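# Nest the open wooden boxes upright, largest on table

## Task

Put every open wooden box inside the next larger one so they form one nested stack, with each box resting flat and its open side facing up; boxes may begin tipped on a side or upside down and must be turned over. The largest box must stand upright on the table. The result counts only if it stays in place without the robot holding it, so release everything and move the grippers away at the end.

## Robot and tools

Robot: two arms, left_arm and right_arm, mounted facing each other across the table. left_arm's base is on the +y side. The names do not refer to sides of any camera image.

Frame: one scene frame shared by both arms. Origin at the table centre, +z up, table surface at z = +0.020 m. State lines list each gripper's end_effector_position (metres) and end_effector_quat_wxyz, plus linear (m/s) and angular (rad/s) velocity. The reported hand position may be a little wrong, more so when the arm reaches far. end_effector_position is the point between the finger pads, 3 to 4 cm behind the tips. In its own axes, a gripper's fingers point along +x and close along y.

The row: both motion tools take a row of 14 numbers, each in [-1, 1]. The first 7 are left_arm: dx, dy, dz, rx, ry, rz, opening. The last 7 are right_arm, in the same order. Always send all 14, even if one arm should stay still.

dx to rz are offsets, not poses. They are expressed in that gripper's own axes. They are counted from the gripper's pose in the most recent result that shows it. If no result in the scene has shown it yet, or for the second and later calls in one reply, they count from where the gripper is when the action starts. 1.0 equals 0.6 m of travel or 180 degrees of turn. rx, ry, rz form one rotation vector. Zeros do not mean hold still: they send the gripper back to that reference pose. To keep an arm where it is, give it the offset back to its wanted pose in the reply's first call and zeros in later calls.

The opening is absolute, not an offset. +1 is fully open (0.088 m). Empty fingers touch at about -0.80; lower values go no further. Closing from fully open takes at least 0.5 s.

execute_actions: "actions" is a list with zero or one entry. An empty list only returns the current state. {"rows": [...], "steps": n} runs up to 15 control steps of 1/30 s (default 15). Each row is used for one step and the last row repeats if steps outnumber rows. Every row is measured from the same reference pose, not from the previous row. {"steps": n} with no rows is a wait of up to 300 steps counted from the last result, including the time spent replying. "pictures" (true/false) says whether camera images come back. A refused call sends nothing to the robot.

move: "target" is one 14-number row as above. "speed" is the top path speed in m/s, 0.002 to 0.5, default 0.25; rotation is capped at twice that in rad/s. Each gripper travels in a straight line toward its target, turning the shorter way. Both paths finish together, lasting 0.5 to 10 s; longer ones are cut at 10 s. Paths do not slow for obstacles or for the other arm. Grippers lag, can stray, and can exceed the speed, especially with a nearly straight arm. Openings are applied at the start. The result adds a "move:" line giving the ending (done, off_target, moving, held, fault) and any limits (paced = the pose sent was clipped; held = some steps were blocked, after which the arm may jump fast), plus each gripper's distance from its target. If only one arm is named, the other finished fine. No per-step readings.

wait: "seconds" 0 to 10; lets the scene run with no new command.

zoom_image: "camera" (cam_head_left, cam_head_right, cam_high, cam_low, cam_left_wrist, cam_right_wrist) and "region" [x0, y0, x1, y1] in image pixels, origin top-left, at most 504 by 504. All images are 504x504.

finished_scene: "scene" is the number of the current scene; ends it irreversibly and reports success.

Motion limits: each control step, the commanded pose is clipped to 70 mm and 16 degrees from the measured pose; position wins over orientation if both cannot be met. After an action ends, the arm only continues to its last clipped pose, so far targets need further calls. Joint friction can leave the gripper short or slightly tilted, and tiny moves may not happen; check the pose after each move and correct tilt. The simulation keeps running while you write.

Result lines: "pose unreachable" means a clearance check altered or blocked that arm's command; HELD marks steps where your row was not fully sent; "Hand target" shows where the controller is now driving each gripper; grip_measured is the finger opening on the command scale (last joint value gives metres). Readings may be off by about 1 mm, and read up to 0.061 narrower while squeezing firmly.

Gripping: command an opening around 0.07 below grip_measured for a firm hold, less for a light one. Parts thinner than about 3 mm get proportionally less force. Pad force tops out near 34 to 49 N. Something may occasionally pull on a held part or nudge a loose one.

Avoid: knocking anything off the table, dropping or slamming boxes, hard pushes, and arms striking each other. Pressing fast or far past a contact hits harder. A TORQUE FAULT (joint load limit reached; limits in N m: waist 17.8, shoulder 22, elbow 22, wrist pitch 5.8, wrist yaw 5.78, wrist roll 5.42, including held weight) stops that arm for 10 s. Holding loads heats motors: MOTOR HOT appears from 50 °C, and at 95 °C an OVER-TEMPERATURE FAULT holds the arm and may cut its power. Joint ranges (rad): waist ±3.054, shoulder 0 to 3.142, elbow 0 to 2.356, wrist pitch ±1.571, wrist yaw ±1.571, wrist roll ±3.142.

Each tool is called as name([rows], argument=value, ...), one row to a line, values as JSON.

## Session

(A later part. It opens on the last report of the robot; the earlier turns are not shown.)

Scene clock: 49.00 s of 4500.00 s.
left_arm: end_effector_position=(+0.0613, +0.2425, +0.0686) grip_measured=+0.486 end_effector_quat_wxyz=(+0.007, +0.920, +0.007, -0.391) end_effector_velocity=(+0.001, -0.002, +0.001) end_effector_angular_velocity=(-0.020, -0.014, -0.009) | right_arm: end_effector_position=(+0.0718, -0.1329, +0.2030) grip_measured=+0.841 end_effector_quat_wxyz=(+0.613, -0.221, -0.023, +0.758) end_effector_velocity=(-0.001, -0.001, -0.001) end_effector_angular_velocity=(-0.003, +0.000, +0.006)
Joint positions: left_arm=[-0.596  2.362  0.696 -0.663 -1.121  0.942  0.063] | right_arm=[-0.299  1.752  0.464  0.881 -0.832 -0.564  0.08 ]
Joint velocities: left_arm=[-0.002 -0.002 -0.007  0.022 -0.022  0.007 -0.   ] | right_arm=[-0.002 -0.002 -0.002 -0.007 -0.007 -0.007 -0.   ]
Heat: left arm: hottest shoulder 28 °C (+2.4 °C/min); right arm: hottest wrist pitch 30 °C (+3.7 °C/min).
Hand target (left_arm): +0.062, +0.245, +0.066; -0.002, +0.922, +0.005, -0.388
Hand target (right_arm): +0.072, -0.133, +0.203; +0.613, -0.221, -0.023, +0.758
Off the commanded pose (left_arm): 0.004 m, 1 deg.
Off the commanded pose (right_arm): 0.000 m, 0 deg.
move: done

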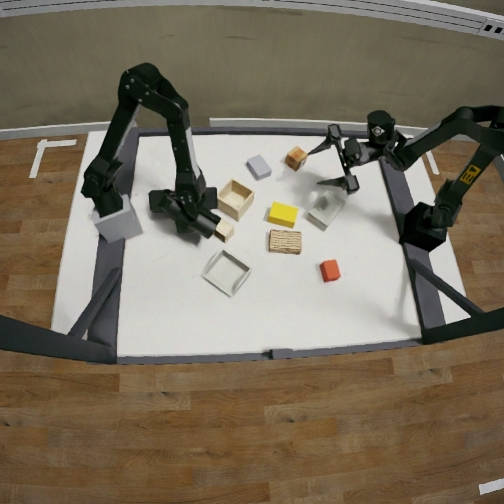

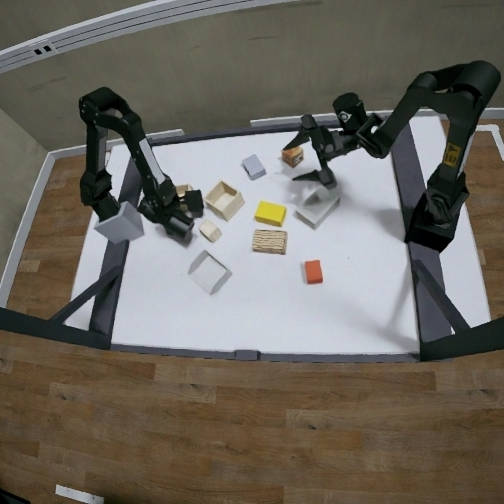

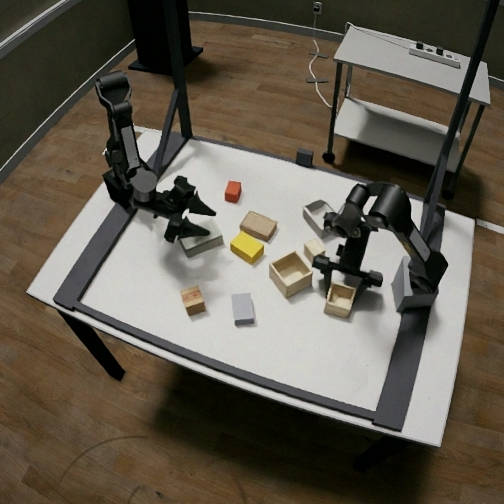

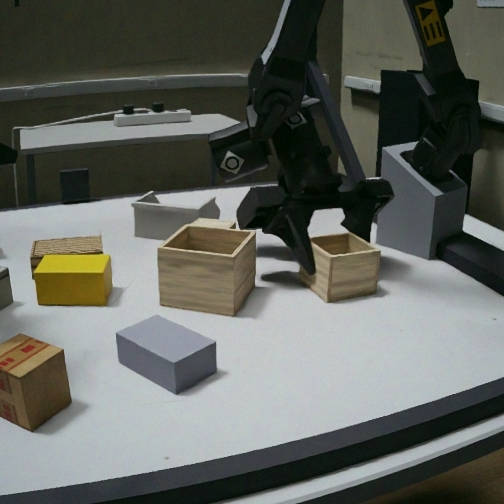

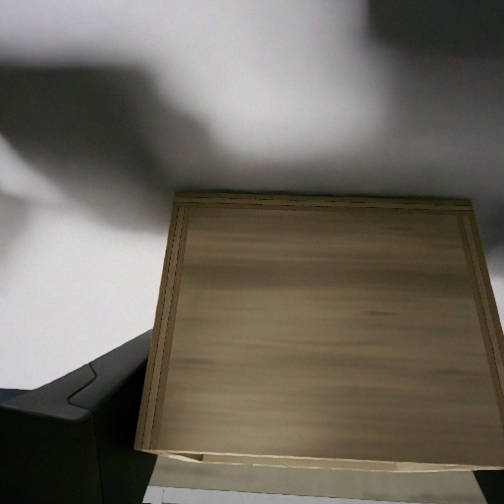

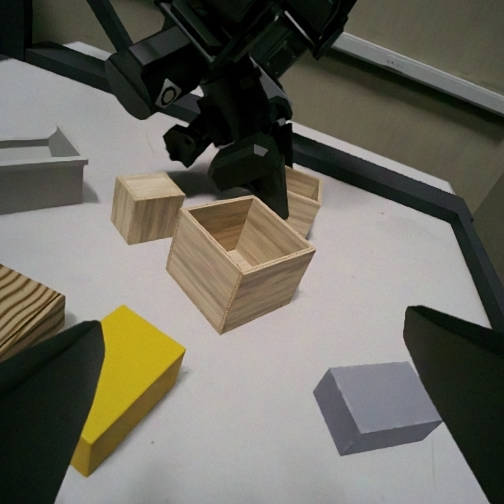

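move(target=[0.003,0,0.003,0,0,0,0.85,0,0,0,0,0,0,0.84], speed=0.05)

move(target=[-0.055,0,-0.1,0,-0.244,0,0.85,0,0,0,0,0,0,0.84])

Scene clock: 51.77 s of 4500.00 s.
left_arm: end_effector_position=(+0.0609, +0.2411, +0.0678) grip_measured=+0.847 end_effector_quat_wxyz=(+0.012, +0.920, +0.007, -0.392) end_effector_velocity=(-0.000, -0.003, +0.001) end_effector_angular_velocity=(-0.010, -0.004, -0.005) | right_arm: end_effector_position=(+0.0718, -0.1329, +0.2030) grip_measured=+0.841 end_effector_quat_wxyz=(+0.613, -0.221, -0.023, +0.758) end_effector_velocity=(+0.000, -0.003, -0.004) end_effector_angular_velocity=(-0.018, +0.012, -0.000)
Joint positions: left_arm=[-0.595  2.362  0.695 -0.649 -1.122  0.944  0.081] | right_arm=[-0.299  1.752  0.464  0.881 -0.832 -0.564  0.08 ]
Joint velocities: left_arm=[-0.002 -0.002  0.002  0.007 -0.007  0.007  0.   ] | right_arm=[-0.007  0.002 -0.002 -0.022 -0.007 -0.007 -0.   ]
Heat: left arm: hottest shoulder 28 °C (+2.3 °C/min); right arm: hottest wrist pitch 30 °C (+3.5 °C/min).
Hand target (left_arm): +0.061, +0.242, +0.066; +0.007, +0.920, +0.007, -0.391
Hand target (right_arm): +0.072, -0.133, +0.203; +0.613, -0.221, -0.023, +0.758
Off the commanded pose (left_arm): 0.002 m, 1 deg.
Off the commanded pose (right_arm): 0.000 m, 0 deg.
move: done

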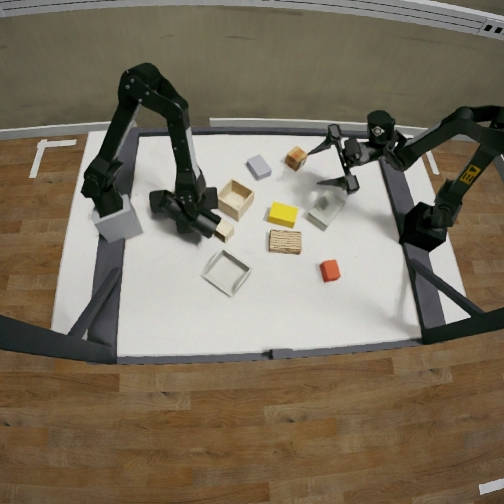

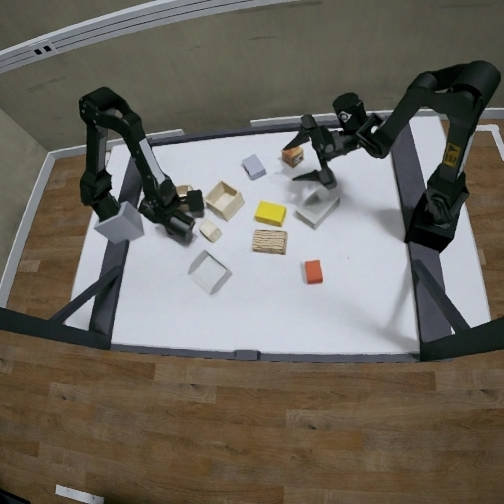

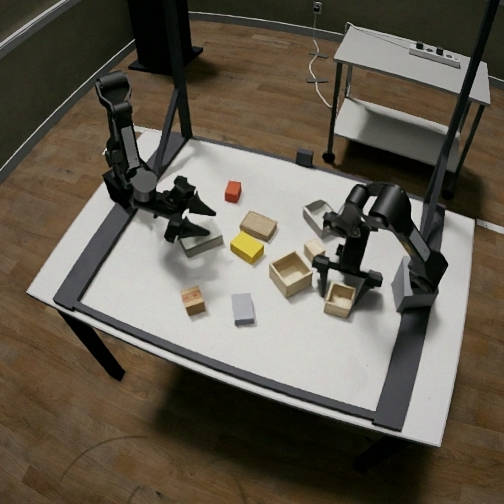

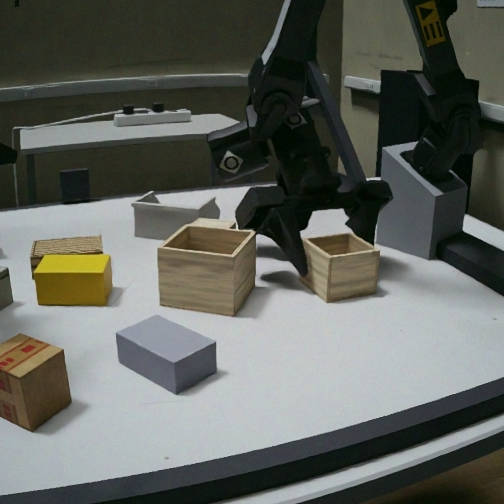

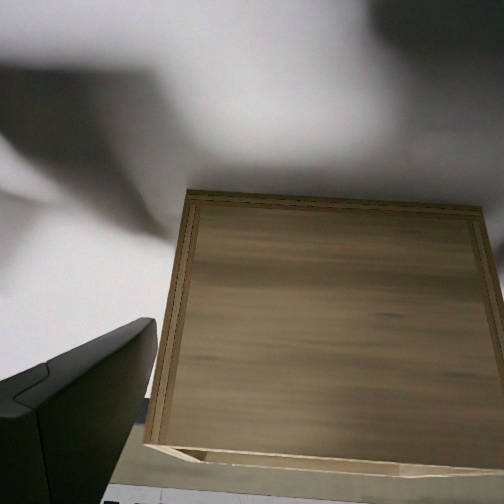

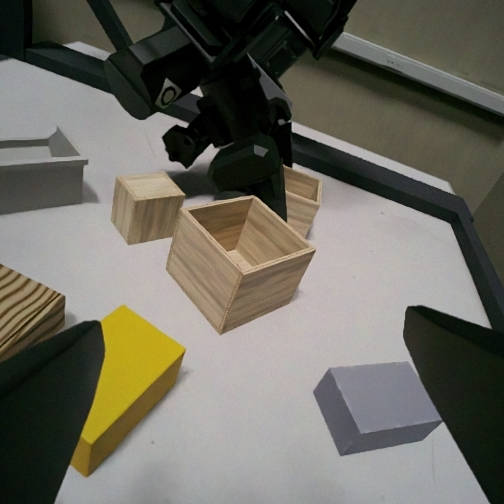

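Scene clock: 53.73 s of 4500.00 s.
left_arm: end_effector_position=(+0.0792, +0.2471, +0.1283) grip_measured=+0.847 end_effector_quat_wxyz=(+0.009, +0.707, +0.005, -0.708) end_effector_velocity=(+0.001, +0.002, +0.000) end_effector_angular_velocity=(+0.006, -0.007, +0.002) | right_arm: end_effector_position=(+0.0718, -0.1329, +0.2030) grip_measured=+0.841 end_effector_quat_wxyz=(+0.613, -0.221, -0.023, +0.758) end_effector_velocity=(+0.001, -0.002, -0.001) end_effector_angular_velocity=(-0.003, +0.000, +0.001)
Joint positions: left_arm=[-0.283  1.614  0.662 -0.767 -0.484  1.625  0.081] | right_arm=[-0.299  1.752  0.464  0.881 -0.832 -0.564  0.08 ]
Joint velocities: left_arm=[-0.002 -0.002 -0.002 -0.007 -0.007 -0.007 -0.   ] | right_arm=[-0.007 -0.002 -0.002 -0.007 -0.007 -0.007 -0.   ]
Heat: left arm: hottest shoulder 28 °C (+2.2 °C/min); right arm: hottest wrist pitch 30 °C (+3.3 °C/min).
Hand target (left_arm): +0.081, +0.245, +0.131; +0.014, +0.705, +0.002, -0.709
Hand target (right_arm): +0.072, -0.133, +0.203; +0.613, -0.221, -0.023, +0.758
Off the commanded pose (left_arm): 0.007 m, 1 deg.
Off the commanded pose (right_arm): 0.000 m, 0 deg.
move: done

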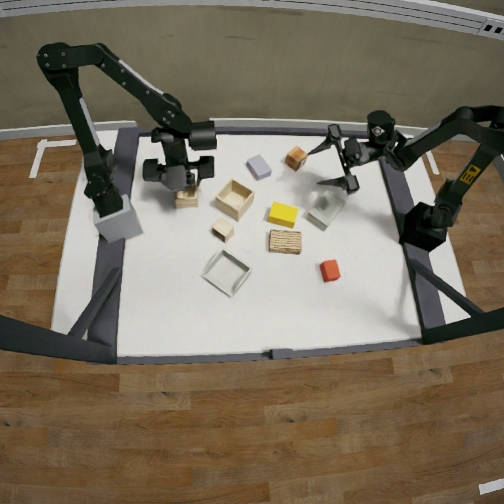

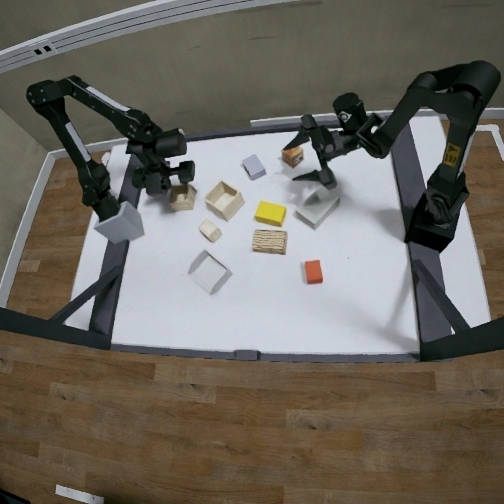

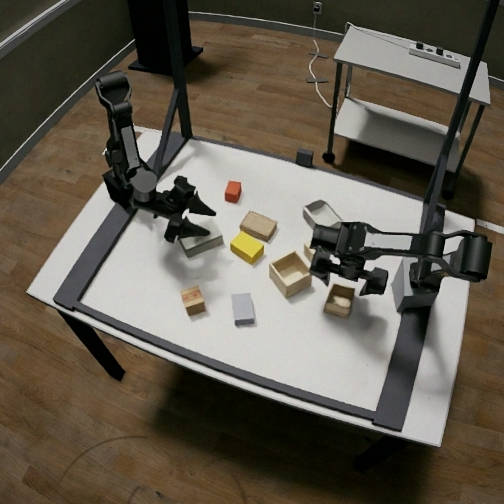

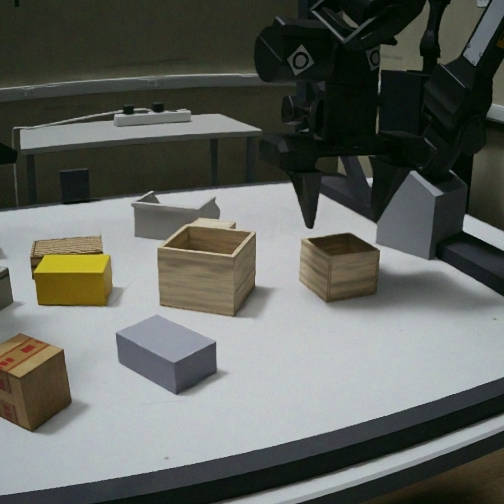

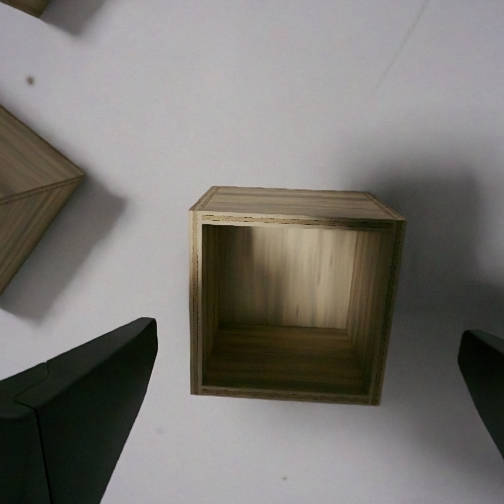

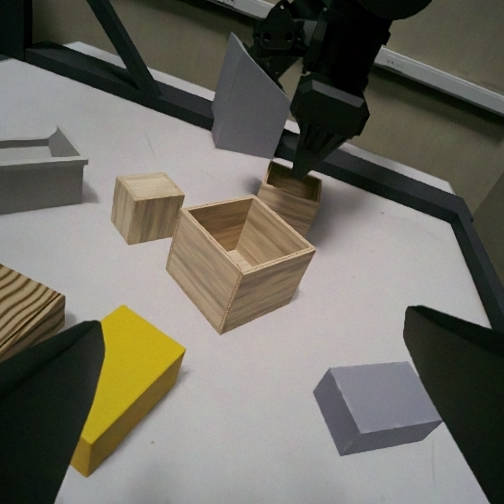

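move(target=[0,0.008,0,0,0,0,-0.3,0,0,0,0,0,0,0.84])

move(target=[0.07,0,0,0,0,0,-0.3,0,0,0,0,0,0,0.84], speed=0.08)

move(target=[0,0,0,0,0,0,0.2,0,0,0,0,0,0,0.84])

Scene clock: 57.73 s of 4500.00 s.
left_arm: end_effector_position=(+0.0794, +0.2449, +0.1285) grip_measured=-0.297 end_effector_quat_wxyz=(+0.009, +0.706, +0.005, -0.708) end_effector_velocity=(-0.001, -0.000, -0.001) end_effector_angular_velocity=(-0.002, +0.008, -0.004) | right_arm: end_effector_position=(+0.0718, -0.1329, +0.2030) grip_measured=+0.841 end_effector_quat_wxyz=(+0.613, -0.221, -0.023, +0.758) end_effector_velocity=(-0.003, -0.002, -0.000) end_effector_angular_velocity=(+0.002, -0.009, +0.024)
Joint positions: left_arm=[-0.282  1.623  0.672 -0.767 -0.484  1.625  0.024] | right_arm=[-0.299  1.752  0.464  0.881 -0.832 -0.564  0.08 ]
Joint velocities: left_arm=[ 0.002  0.002 -0.002  0.007  0.007  0.007 -0.   ] | right_arm=[-0.002 -0.002 -0.002 -0.007 -0.022 -0.022 -0.   ]
Heat: left arm: hottest shoulder 28 °C (+2.1 °C/min); right arm: hottest wrist pitch 30 °C (+3.1 °C/min).
Hand target (left_arm): +0.079, +0.242, +0.128; +0.009, +0.707, +0.005, -0.708
Hand target (right_arm): +0.072, -0.133, +0.203; +0.613, -0.221, -0.023, +0.758
Off the commanded pose (left_arm): 0.003 m, 0 deg.
Off the commanded pose (right_arm): 0.000 m, 0 deg.
After step 90, 0.30 s passed at rest.
move: done

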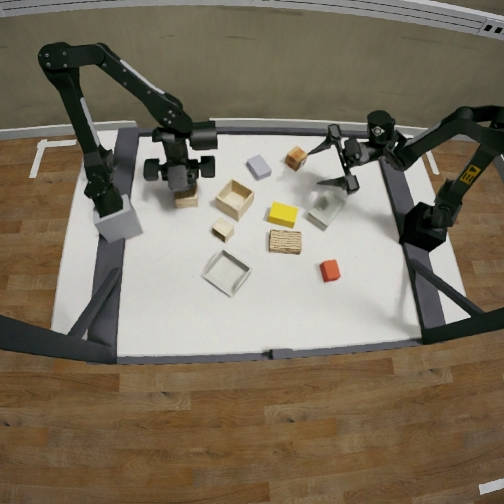

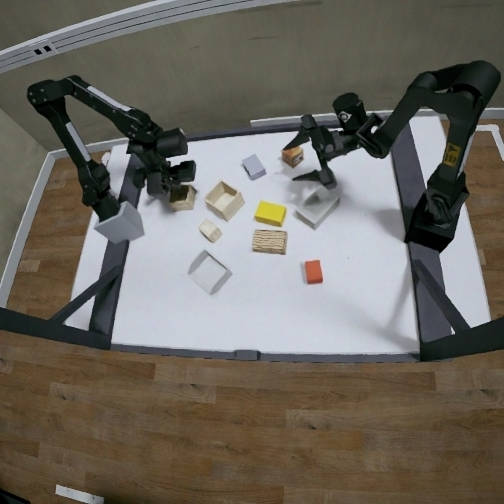

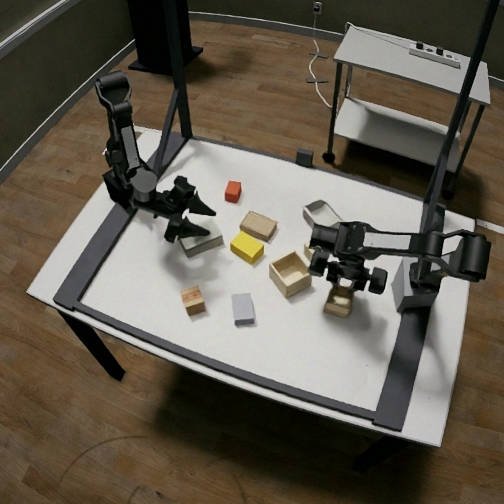

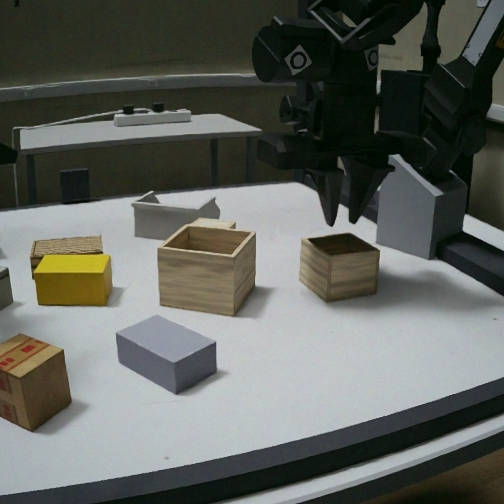

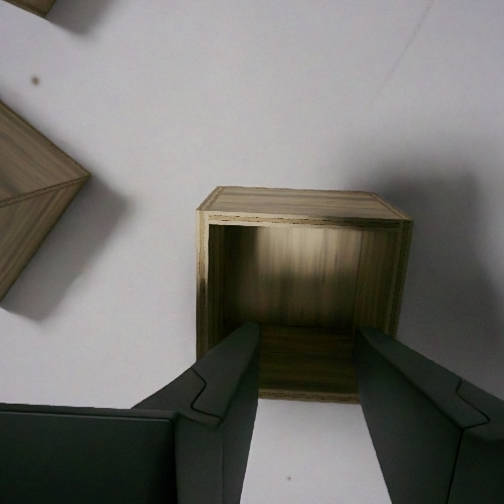

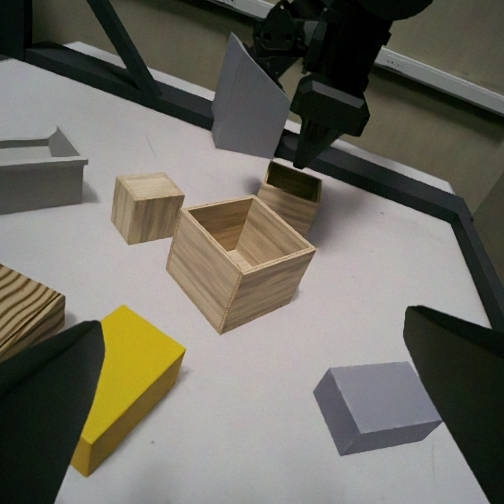

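Scene clock: 58.63 s of 4500.00 s.
left_arm: end_effector_position=(+0.0796, +0.2411, +0.0901) grip_measured=-0.297 end_effector_quat_wxyz=(+0.018, +0.705, +0.004, -0.709) end_effector_velocity=(-0.001, +0.004, -0.001) end_effector_angular_velocity=(+0.015, -0.005, -0.003) | right_arm: end_effector_position=(+0.0718, -0.1329, +0.2030) grip_measured=+0.841 end_effector_quat_wxyz=(+0.613, -0.221, -0.023, +0.758) end_effector_velocity=(-0.002, +0.000, +0.001) end_effector_angular_velocity=(+0.010, -0.023, +0.017)
Joint positions: left_arm=[-0.195  1.717  0.591 -0.532 -0.488  1.72   0.024] | right_arm=[-0.299  1.752  0.464  0.881 -0.832 -0.564  0.08 ]
Joint velocities: left_arm=[-0.002  0.002 -0.007 -0.007 -0.007 -0.007 -0.   ] | right_arm=[ 0.002 -0.002 -0.002  0.007 -0.007 -0.022  0.   ]
Heat: left arm: hottest shoulder 28 °C (+2.0 °C/min); right arm: hottest wrist pitch 30 °C (+3.1 °C/min).
Hand target (left_arm): +0.079, +0.245, +0.087; +0.009, +0.706, +0.005, -0.708
Hand target (right_arm): +0.072, -0.133, +0.203; +0.613, -0.221, -0.023, +0.758
Off the commanded pose (left_arm): 0.005 m, 1 deg.
Off the commanded pose (right_arm): 0.000 m, 0 deg.
move: done

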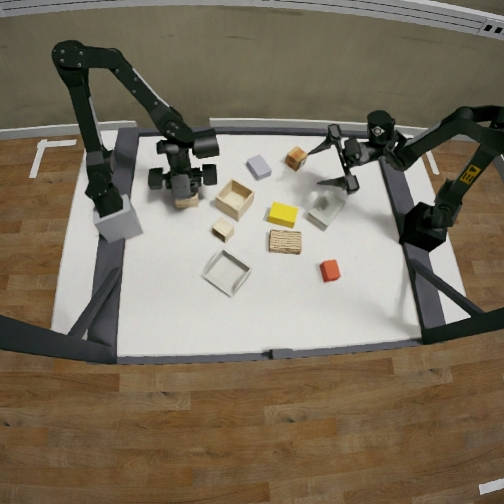

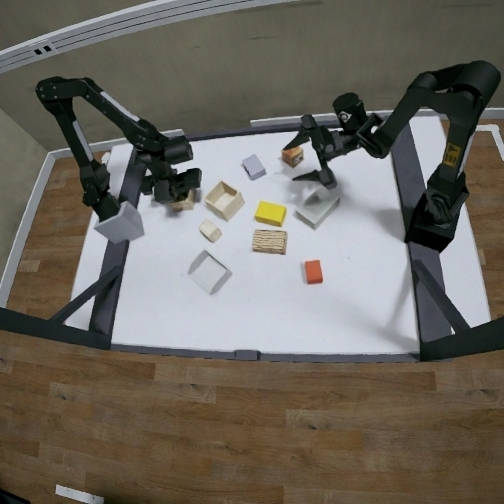

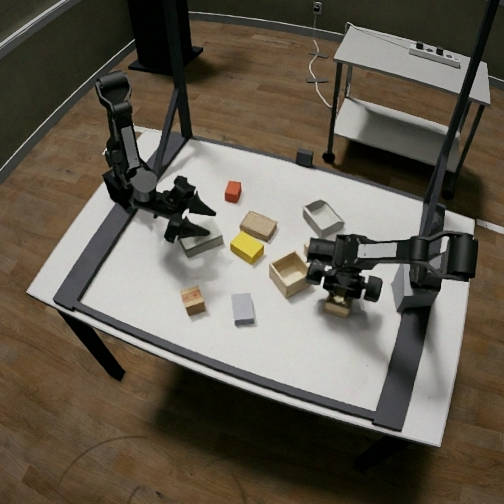

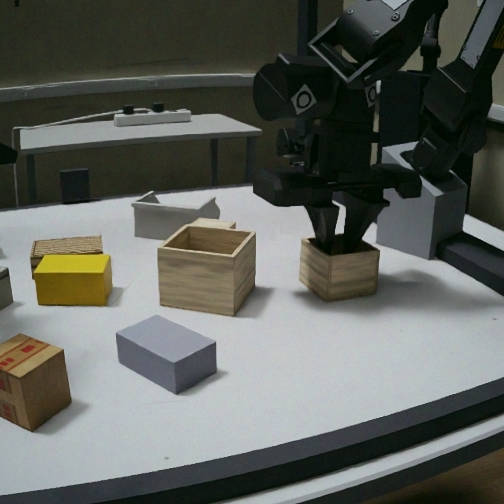

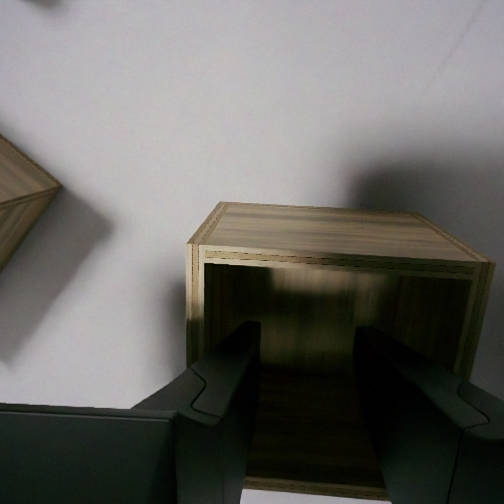

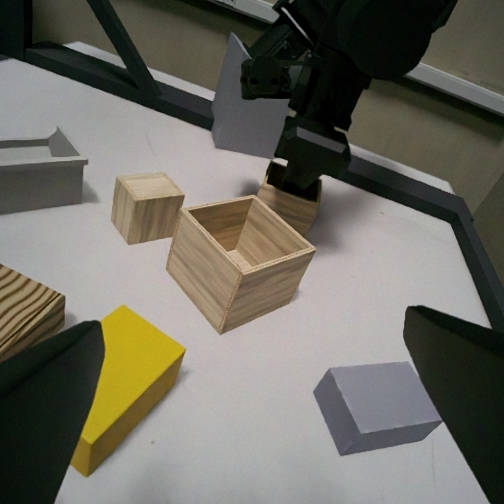

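Scene clock: 59.13 s of 4500.00 s.
left_arm: end_effector_position=(+0.0795, +0.2410, +0.0901) grip_measured=+0.046 end_effector_quat_wxyz=(+0.018, +0.705, +0.004, -0.709) end_effector_velocity=(+0.001, +0.005, -0.000) end_effector_angular_velocity=(+0.021, -0.003, -0.001) | right_arm: end_effector_position=(+0.0718, -0.1329, +0.2030) grip_measured=+0.841 end_effector_quat_wxyz=(+0.613, -0.221, -0.023, +0.758) end_effector_velocity=(-0.001, -0.001, -0.001) end_effector_angular_velocity=(-0.005, +0.014, +0.002)
Joint positions: left_arm=[-0.195  1.717  0.591 -0.532 -0.488  1.72   0.041] | right_arm=[-0.299  1.752  0.464  0.881 -0.832 -0.564  0.08 ]
Joint velocities: left_arm=[ 0.002 -0.002 -0.002 -0.022 -0.007 -0.007 -0.   ] | right_arm=[-0.002 -0.002 -0.002 -0.007 -0.007  0.007 -0.   ]
Heat: left arm: hottest shoulder 28 °C (+2.0 °C/min); right arm: hottest wrist pitch 30 °C (+3.0 °C/min).
Hand target (left_arm): +0.080, +0.241, +0.090; +0.018, +0.705, +0.004, -0.709
Hand target (right_arm): +0.072, -0.133, +0.203; +0.613, -0.221, -0.023, +0.758
Off the commanded pose (left_arm): 0.000 m, 0 deg.
Off the commanded pose (right_arm): 0.000 m, 0 deg.
move: done

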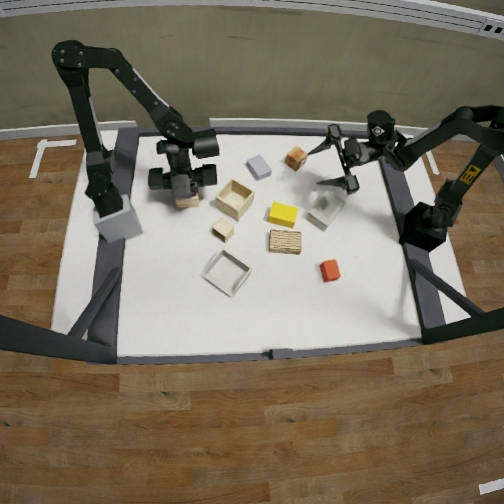

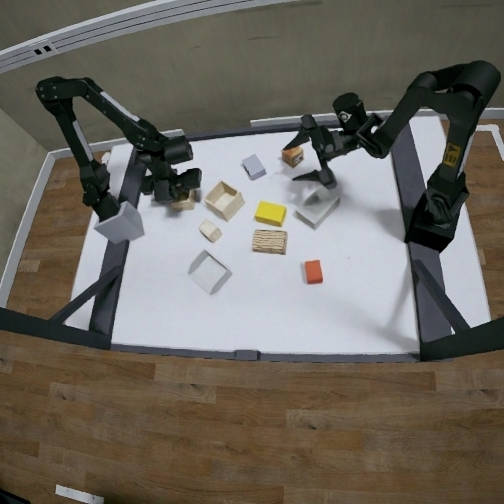

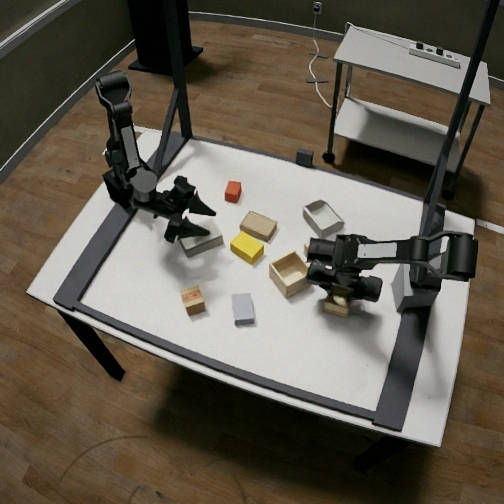

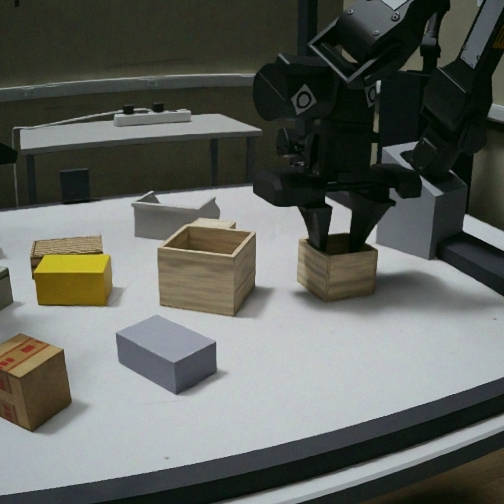

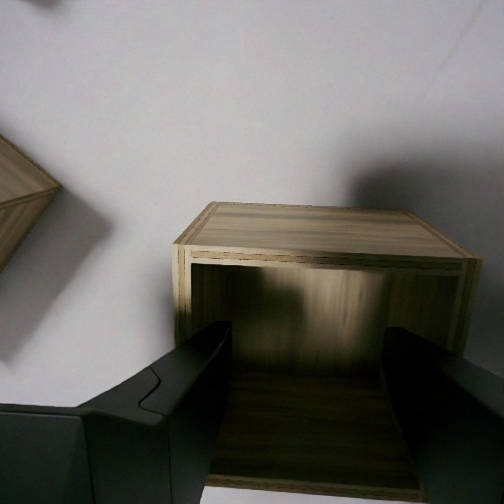

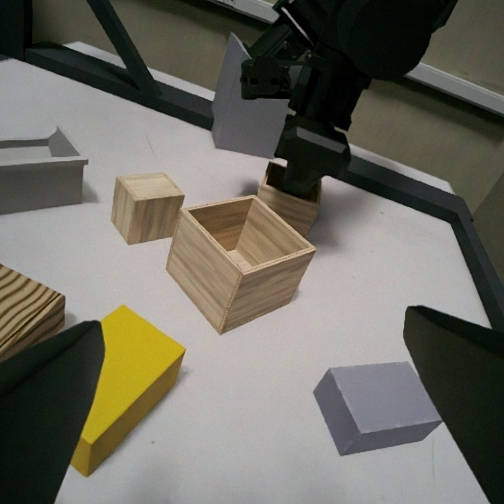

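Holds without slipping. Lift.

move(target=[-0.14,0,0,0,0,0,0.15,0,0,0,0,0,0,0.84], speed=0.1)

Scene clock: 61.33 s of 4500.00 s.
left_arm: end_effector_position=(+0.0807, +0.2454, +0.1698) grip_measured=+0.046 end_effector_quat_wxyz=(+0.010, +0.708, +0.005, -0.706) end_effector_velocity=(+0.002, +0.000, +0.002) end_effector_angular_velocity=(-0.003, -0.008, +0.006) | right_arm: end_effector_position=(+0.0718, -0.1329, +0.2030) grip_measured=+0.841 end_effector_quat_wxyz=(+0.613, -0.221, -0.023, +0.758) end_effector_velocity=(+0.000, -0.002, -0.003) end_effector_angular_velocity=(-0.009, -0.002, -0.008)
Joint positions: left_arm=[-0.367  1.558  0.782 -0.984 -0.473  1.531  0.041] | right_arm=[-0.299  1.752  0.464  0.881 -0.832 -0.564  0.08 ]
Joint velocities: left_arm=[-0.002 -0.007  0.002 -0.007 -0.007 -0.007 -0.   ] | right_arm=[-0.002 -0.002 -0.007 -0.007  0.007 -0.007 -0.   ]
Heat: left arm: hottest shoulder 28 °C (+2.0 °C/min); right arm: hottest wrist pitch 30 °C (+3.0 °C/min).
Hand target (left_arm): +0.081, +0.243, +0.174; +0.018, +0.706, +0.003, -0.708
Hand target (right_arm): +0.072, -0.133, +0.203; +0.613, -0.221, -0.023, +0.758
Off the commanded pose (left_arm): 0.005 m, 1 deg.
Off the commanded pose (right_arm): 0.000 m, 0 deg.
move: done

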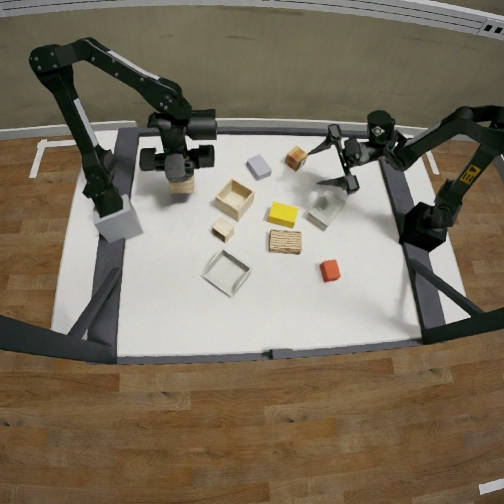

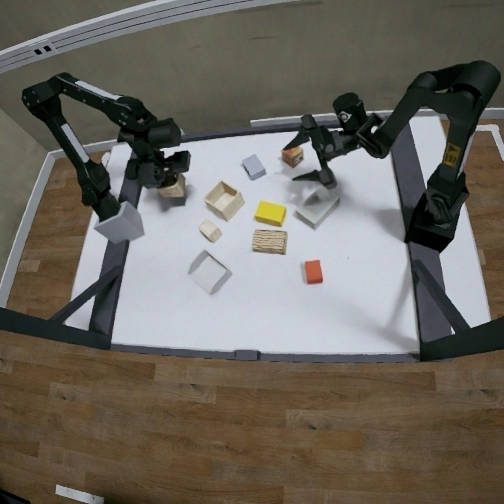

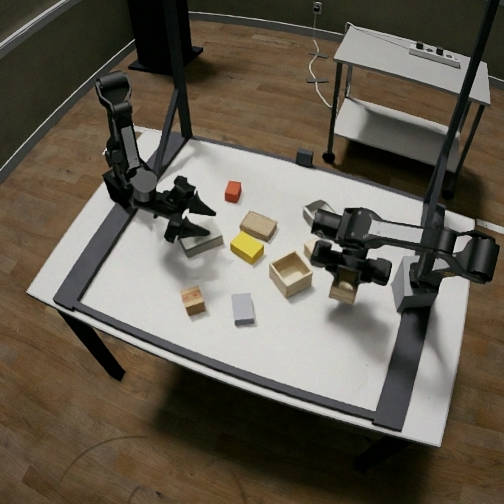

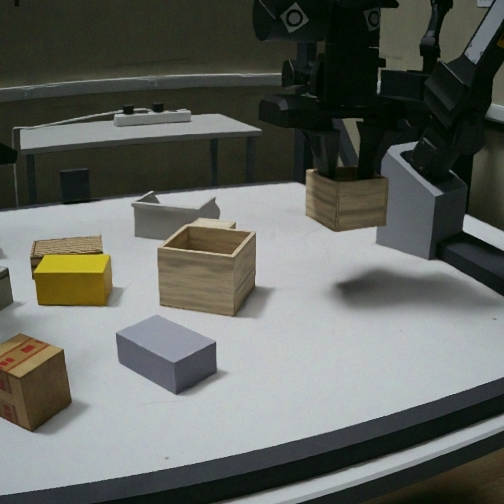

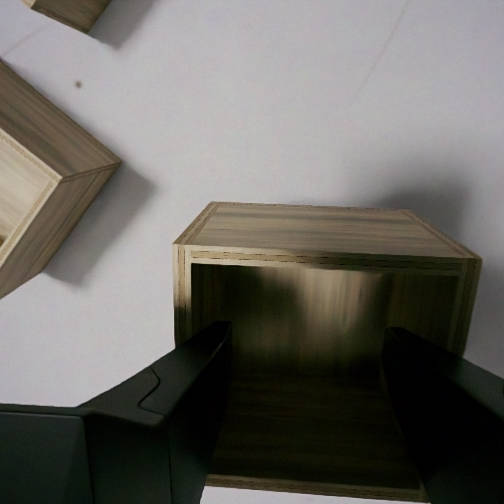

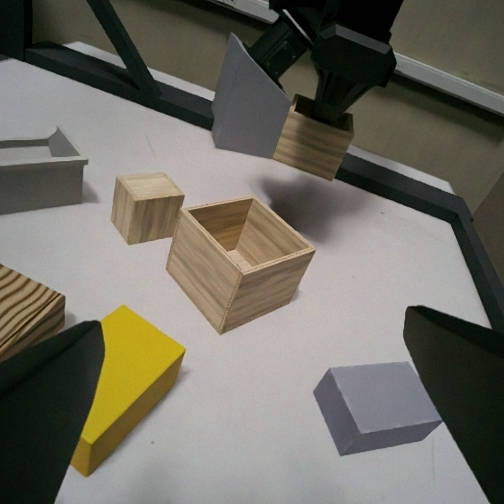

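move(target=[-0.005,0.247,0.035,0.215,0,0,0.15,0,0,0,0,0,0,0.84], speed=0.15)

Scene clock: 79.03 s of 4500.00 s.
left_arm: end_effector_position=(+0.0675, +0.0986, +0.1768) grip_measured=+0.046 end_effector_quat_wxyz=(-0.220, +0.675, -0.226, -0.667) end_effector_velocity=(+0.002, -0.002, +0.004) end_effector_angular_velocity=(-0.008, -0.007, -0.006) | right_arm: end_effector_position=(+0.0718, -0.1329, +0.2030) grip_measured=+0.841 end_effector_quat_wxyz=(+0.613, -0.221, -0.023, +0.758) end_effector_velocity=(-0.000, -0.000, +0.002) end_effector_angular_velocity=(+0.008, -0.009, +0.007)
Joint positions: left_arm=[-0.402  2.11   1.379 -1.04  -0.471  2.158  0.041] | right_arm=[-0.299  1.752  0.464  0.881 -0.832 -0.564  0.08 ]
Joint velocities: left_arm=[-0.002 -0.002  0.012 -0.007 -0.007  0.007  0.   ] | right_arm=[-0.002 -0.002 -0.002  0.007 -0.007 -0.007  0.   ]
Heat: left arm: hottest shoulder 28 °C (+0.0 °C/min); right arm: hottest wrist pitch 31 °C (+4.0 °C/min).
Hand target (left_arm): +0.065, +0.097, +0.175; -0.225, +0.671, -0.229, -0.668
Hand target (right_arm): +0.072, -0.133, +0.203; +0.613, -0.221, -0.023, +0.758
Off the commanded pose (left_arm): 0.006 m, 1 deg.
Off the commanded pose (right_arm): 0.000 m, 0 deg.
After step 90, 12.10 s passed at rest.
move: done

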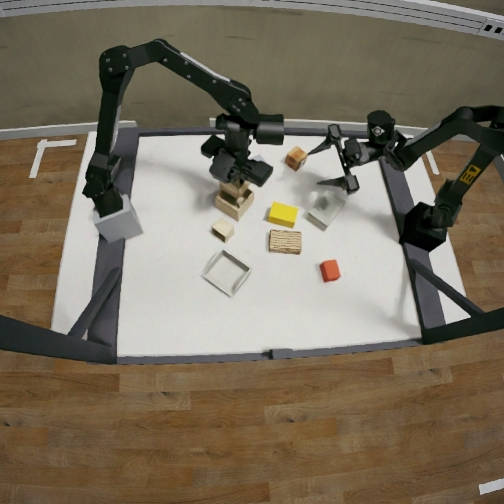

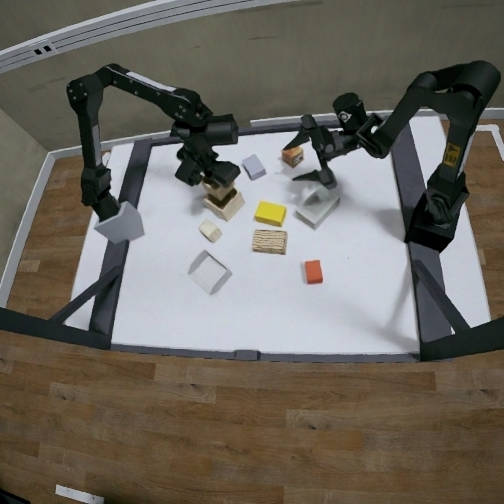

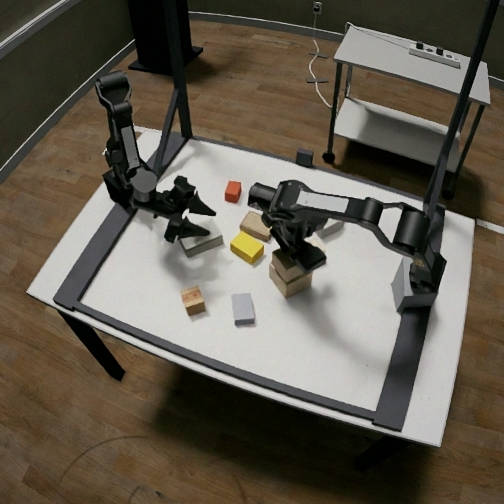

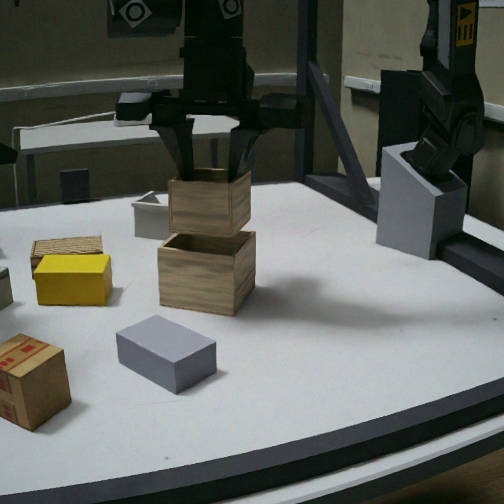

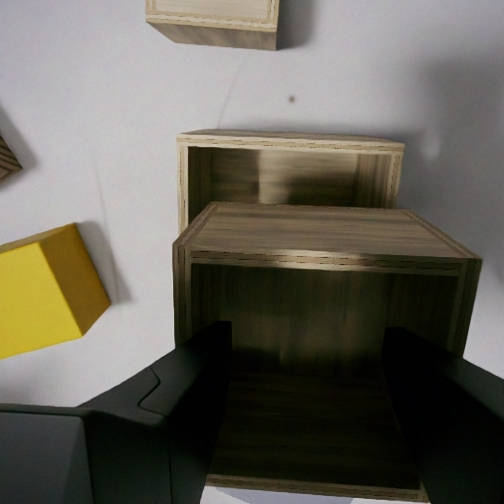

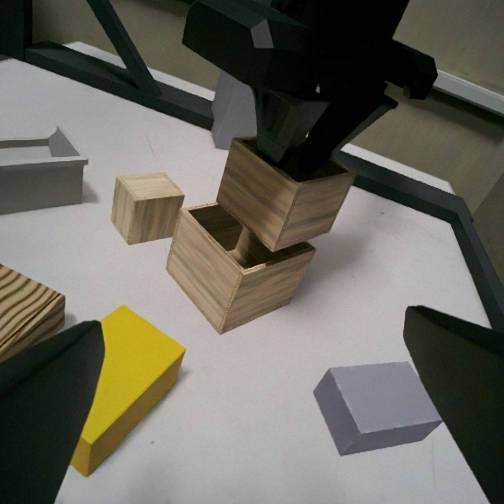

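move(target=[0.02,0.012,0.024,0,0,0,0.15,0,0,0,0,0,0,0.84], speed=0.05)

Scene clock: 82.43 s of 4500.00 s.
left_arm: end_effector_position=(+0.0560, +0.0989, +0.1702) grip_measured=+0.046 end_effector_quat_wxyz=(-0.213, +0.678, -0.230, -0.665) end_effector_velocity=(-0.000, +0.001, +0.000) end_effector_angular_velocity=(-0.005, +0.009, +0.013) | right_arm: end_effector_position=(+0.0718, -0.1329, +0.2030) grip_measured=+0.841 end_effector_quat_wxyz=(+0.613, -0.221, -0.023, +0.758) end_effector_velocity=(+0.000, -0.003, -0.003) end_effector_angular_velocity=(-0.012, -0.004, +0.005)
Joint positions: left_arm=[-0.423  2.114  1.338 -0.988 -0.471  2.137  0.041] | right_arm=[-0.299  1.752  0.464  0.881 -0.832 -0.564  0.08 ]
Joint velocities: left_arm=[ 0.002 -0.007 -0.007  0.007  0.007 -0.007  0.   ] | right_arm=[-0.007 -0.002 -0.002 -0.022 -0.007 -0.022 -0.   ]
Heat: left arm: hottest waist 28 °C (+0.0 °C/min); right arm: hottest wrist pitch 31 °C (+3.0 °C/min).
Hand target (left_arm): +0.052, +0.101, +0.165; -0.219, +0.675, -0.227, -0.667
Hand target (right_arm): +0.072, -0.133, +0.203; +0.613, -0.221, -0.023, +0.758
Off the commanded pose (left_arm): 0.007 m, 1 deg.
Off the commanded pose (right_arm): 0.000 m, 0 deg.
move: done

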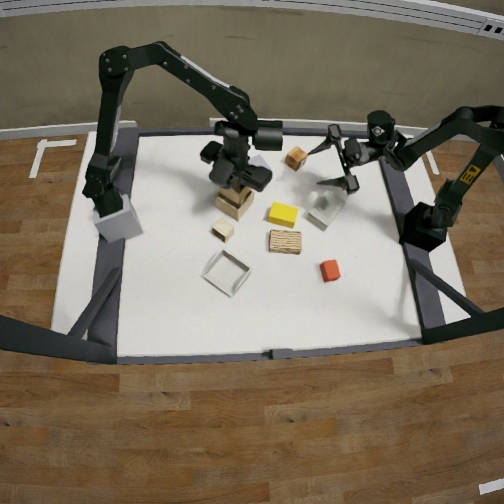

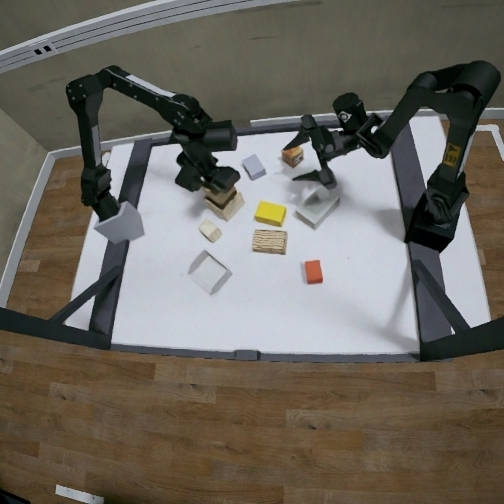

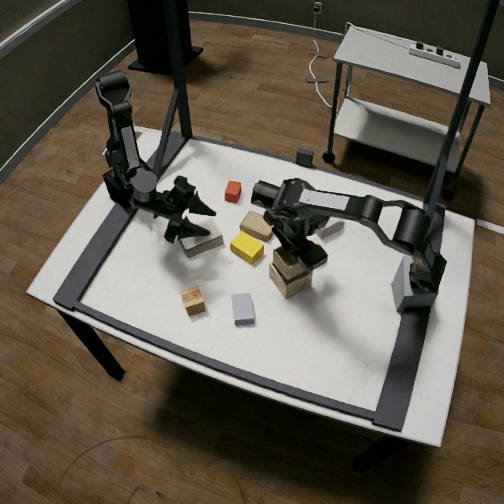

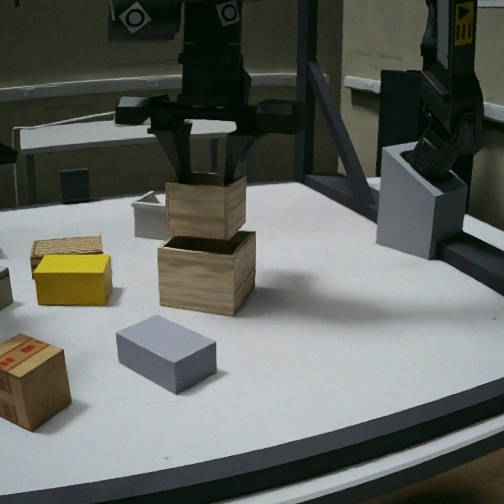

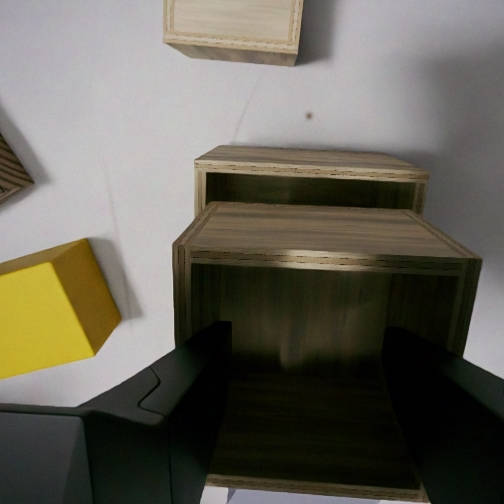

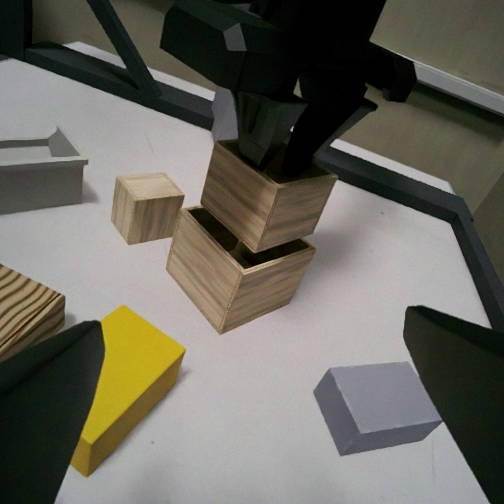

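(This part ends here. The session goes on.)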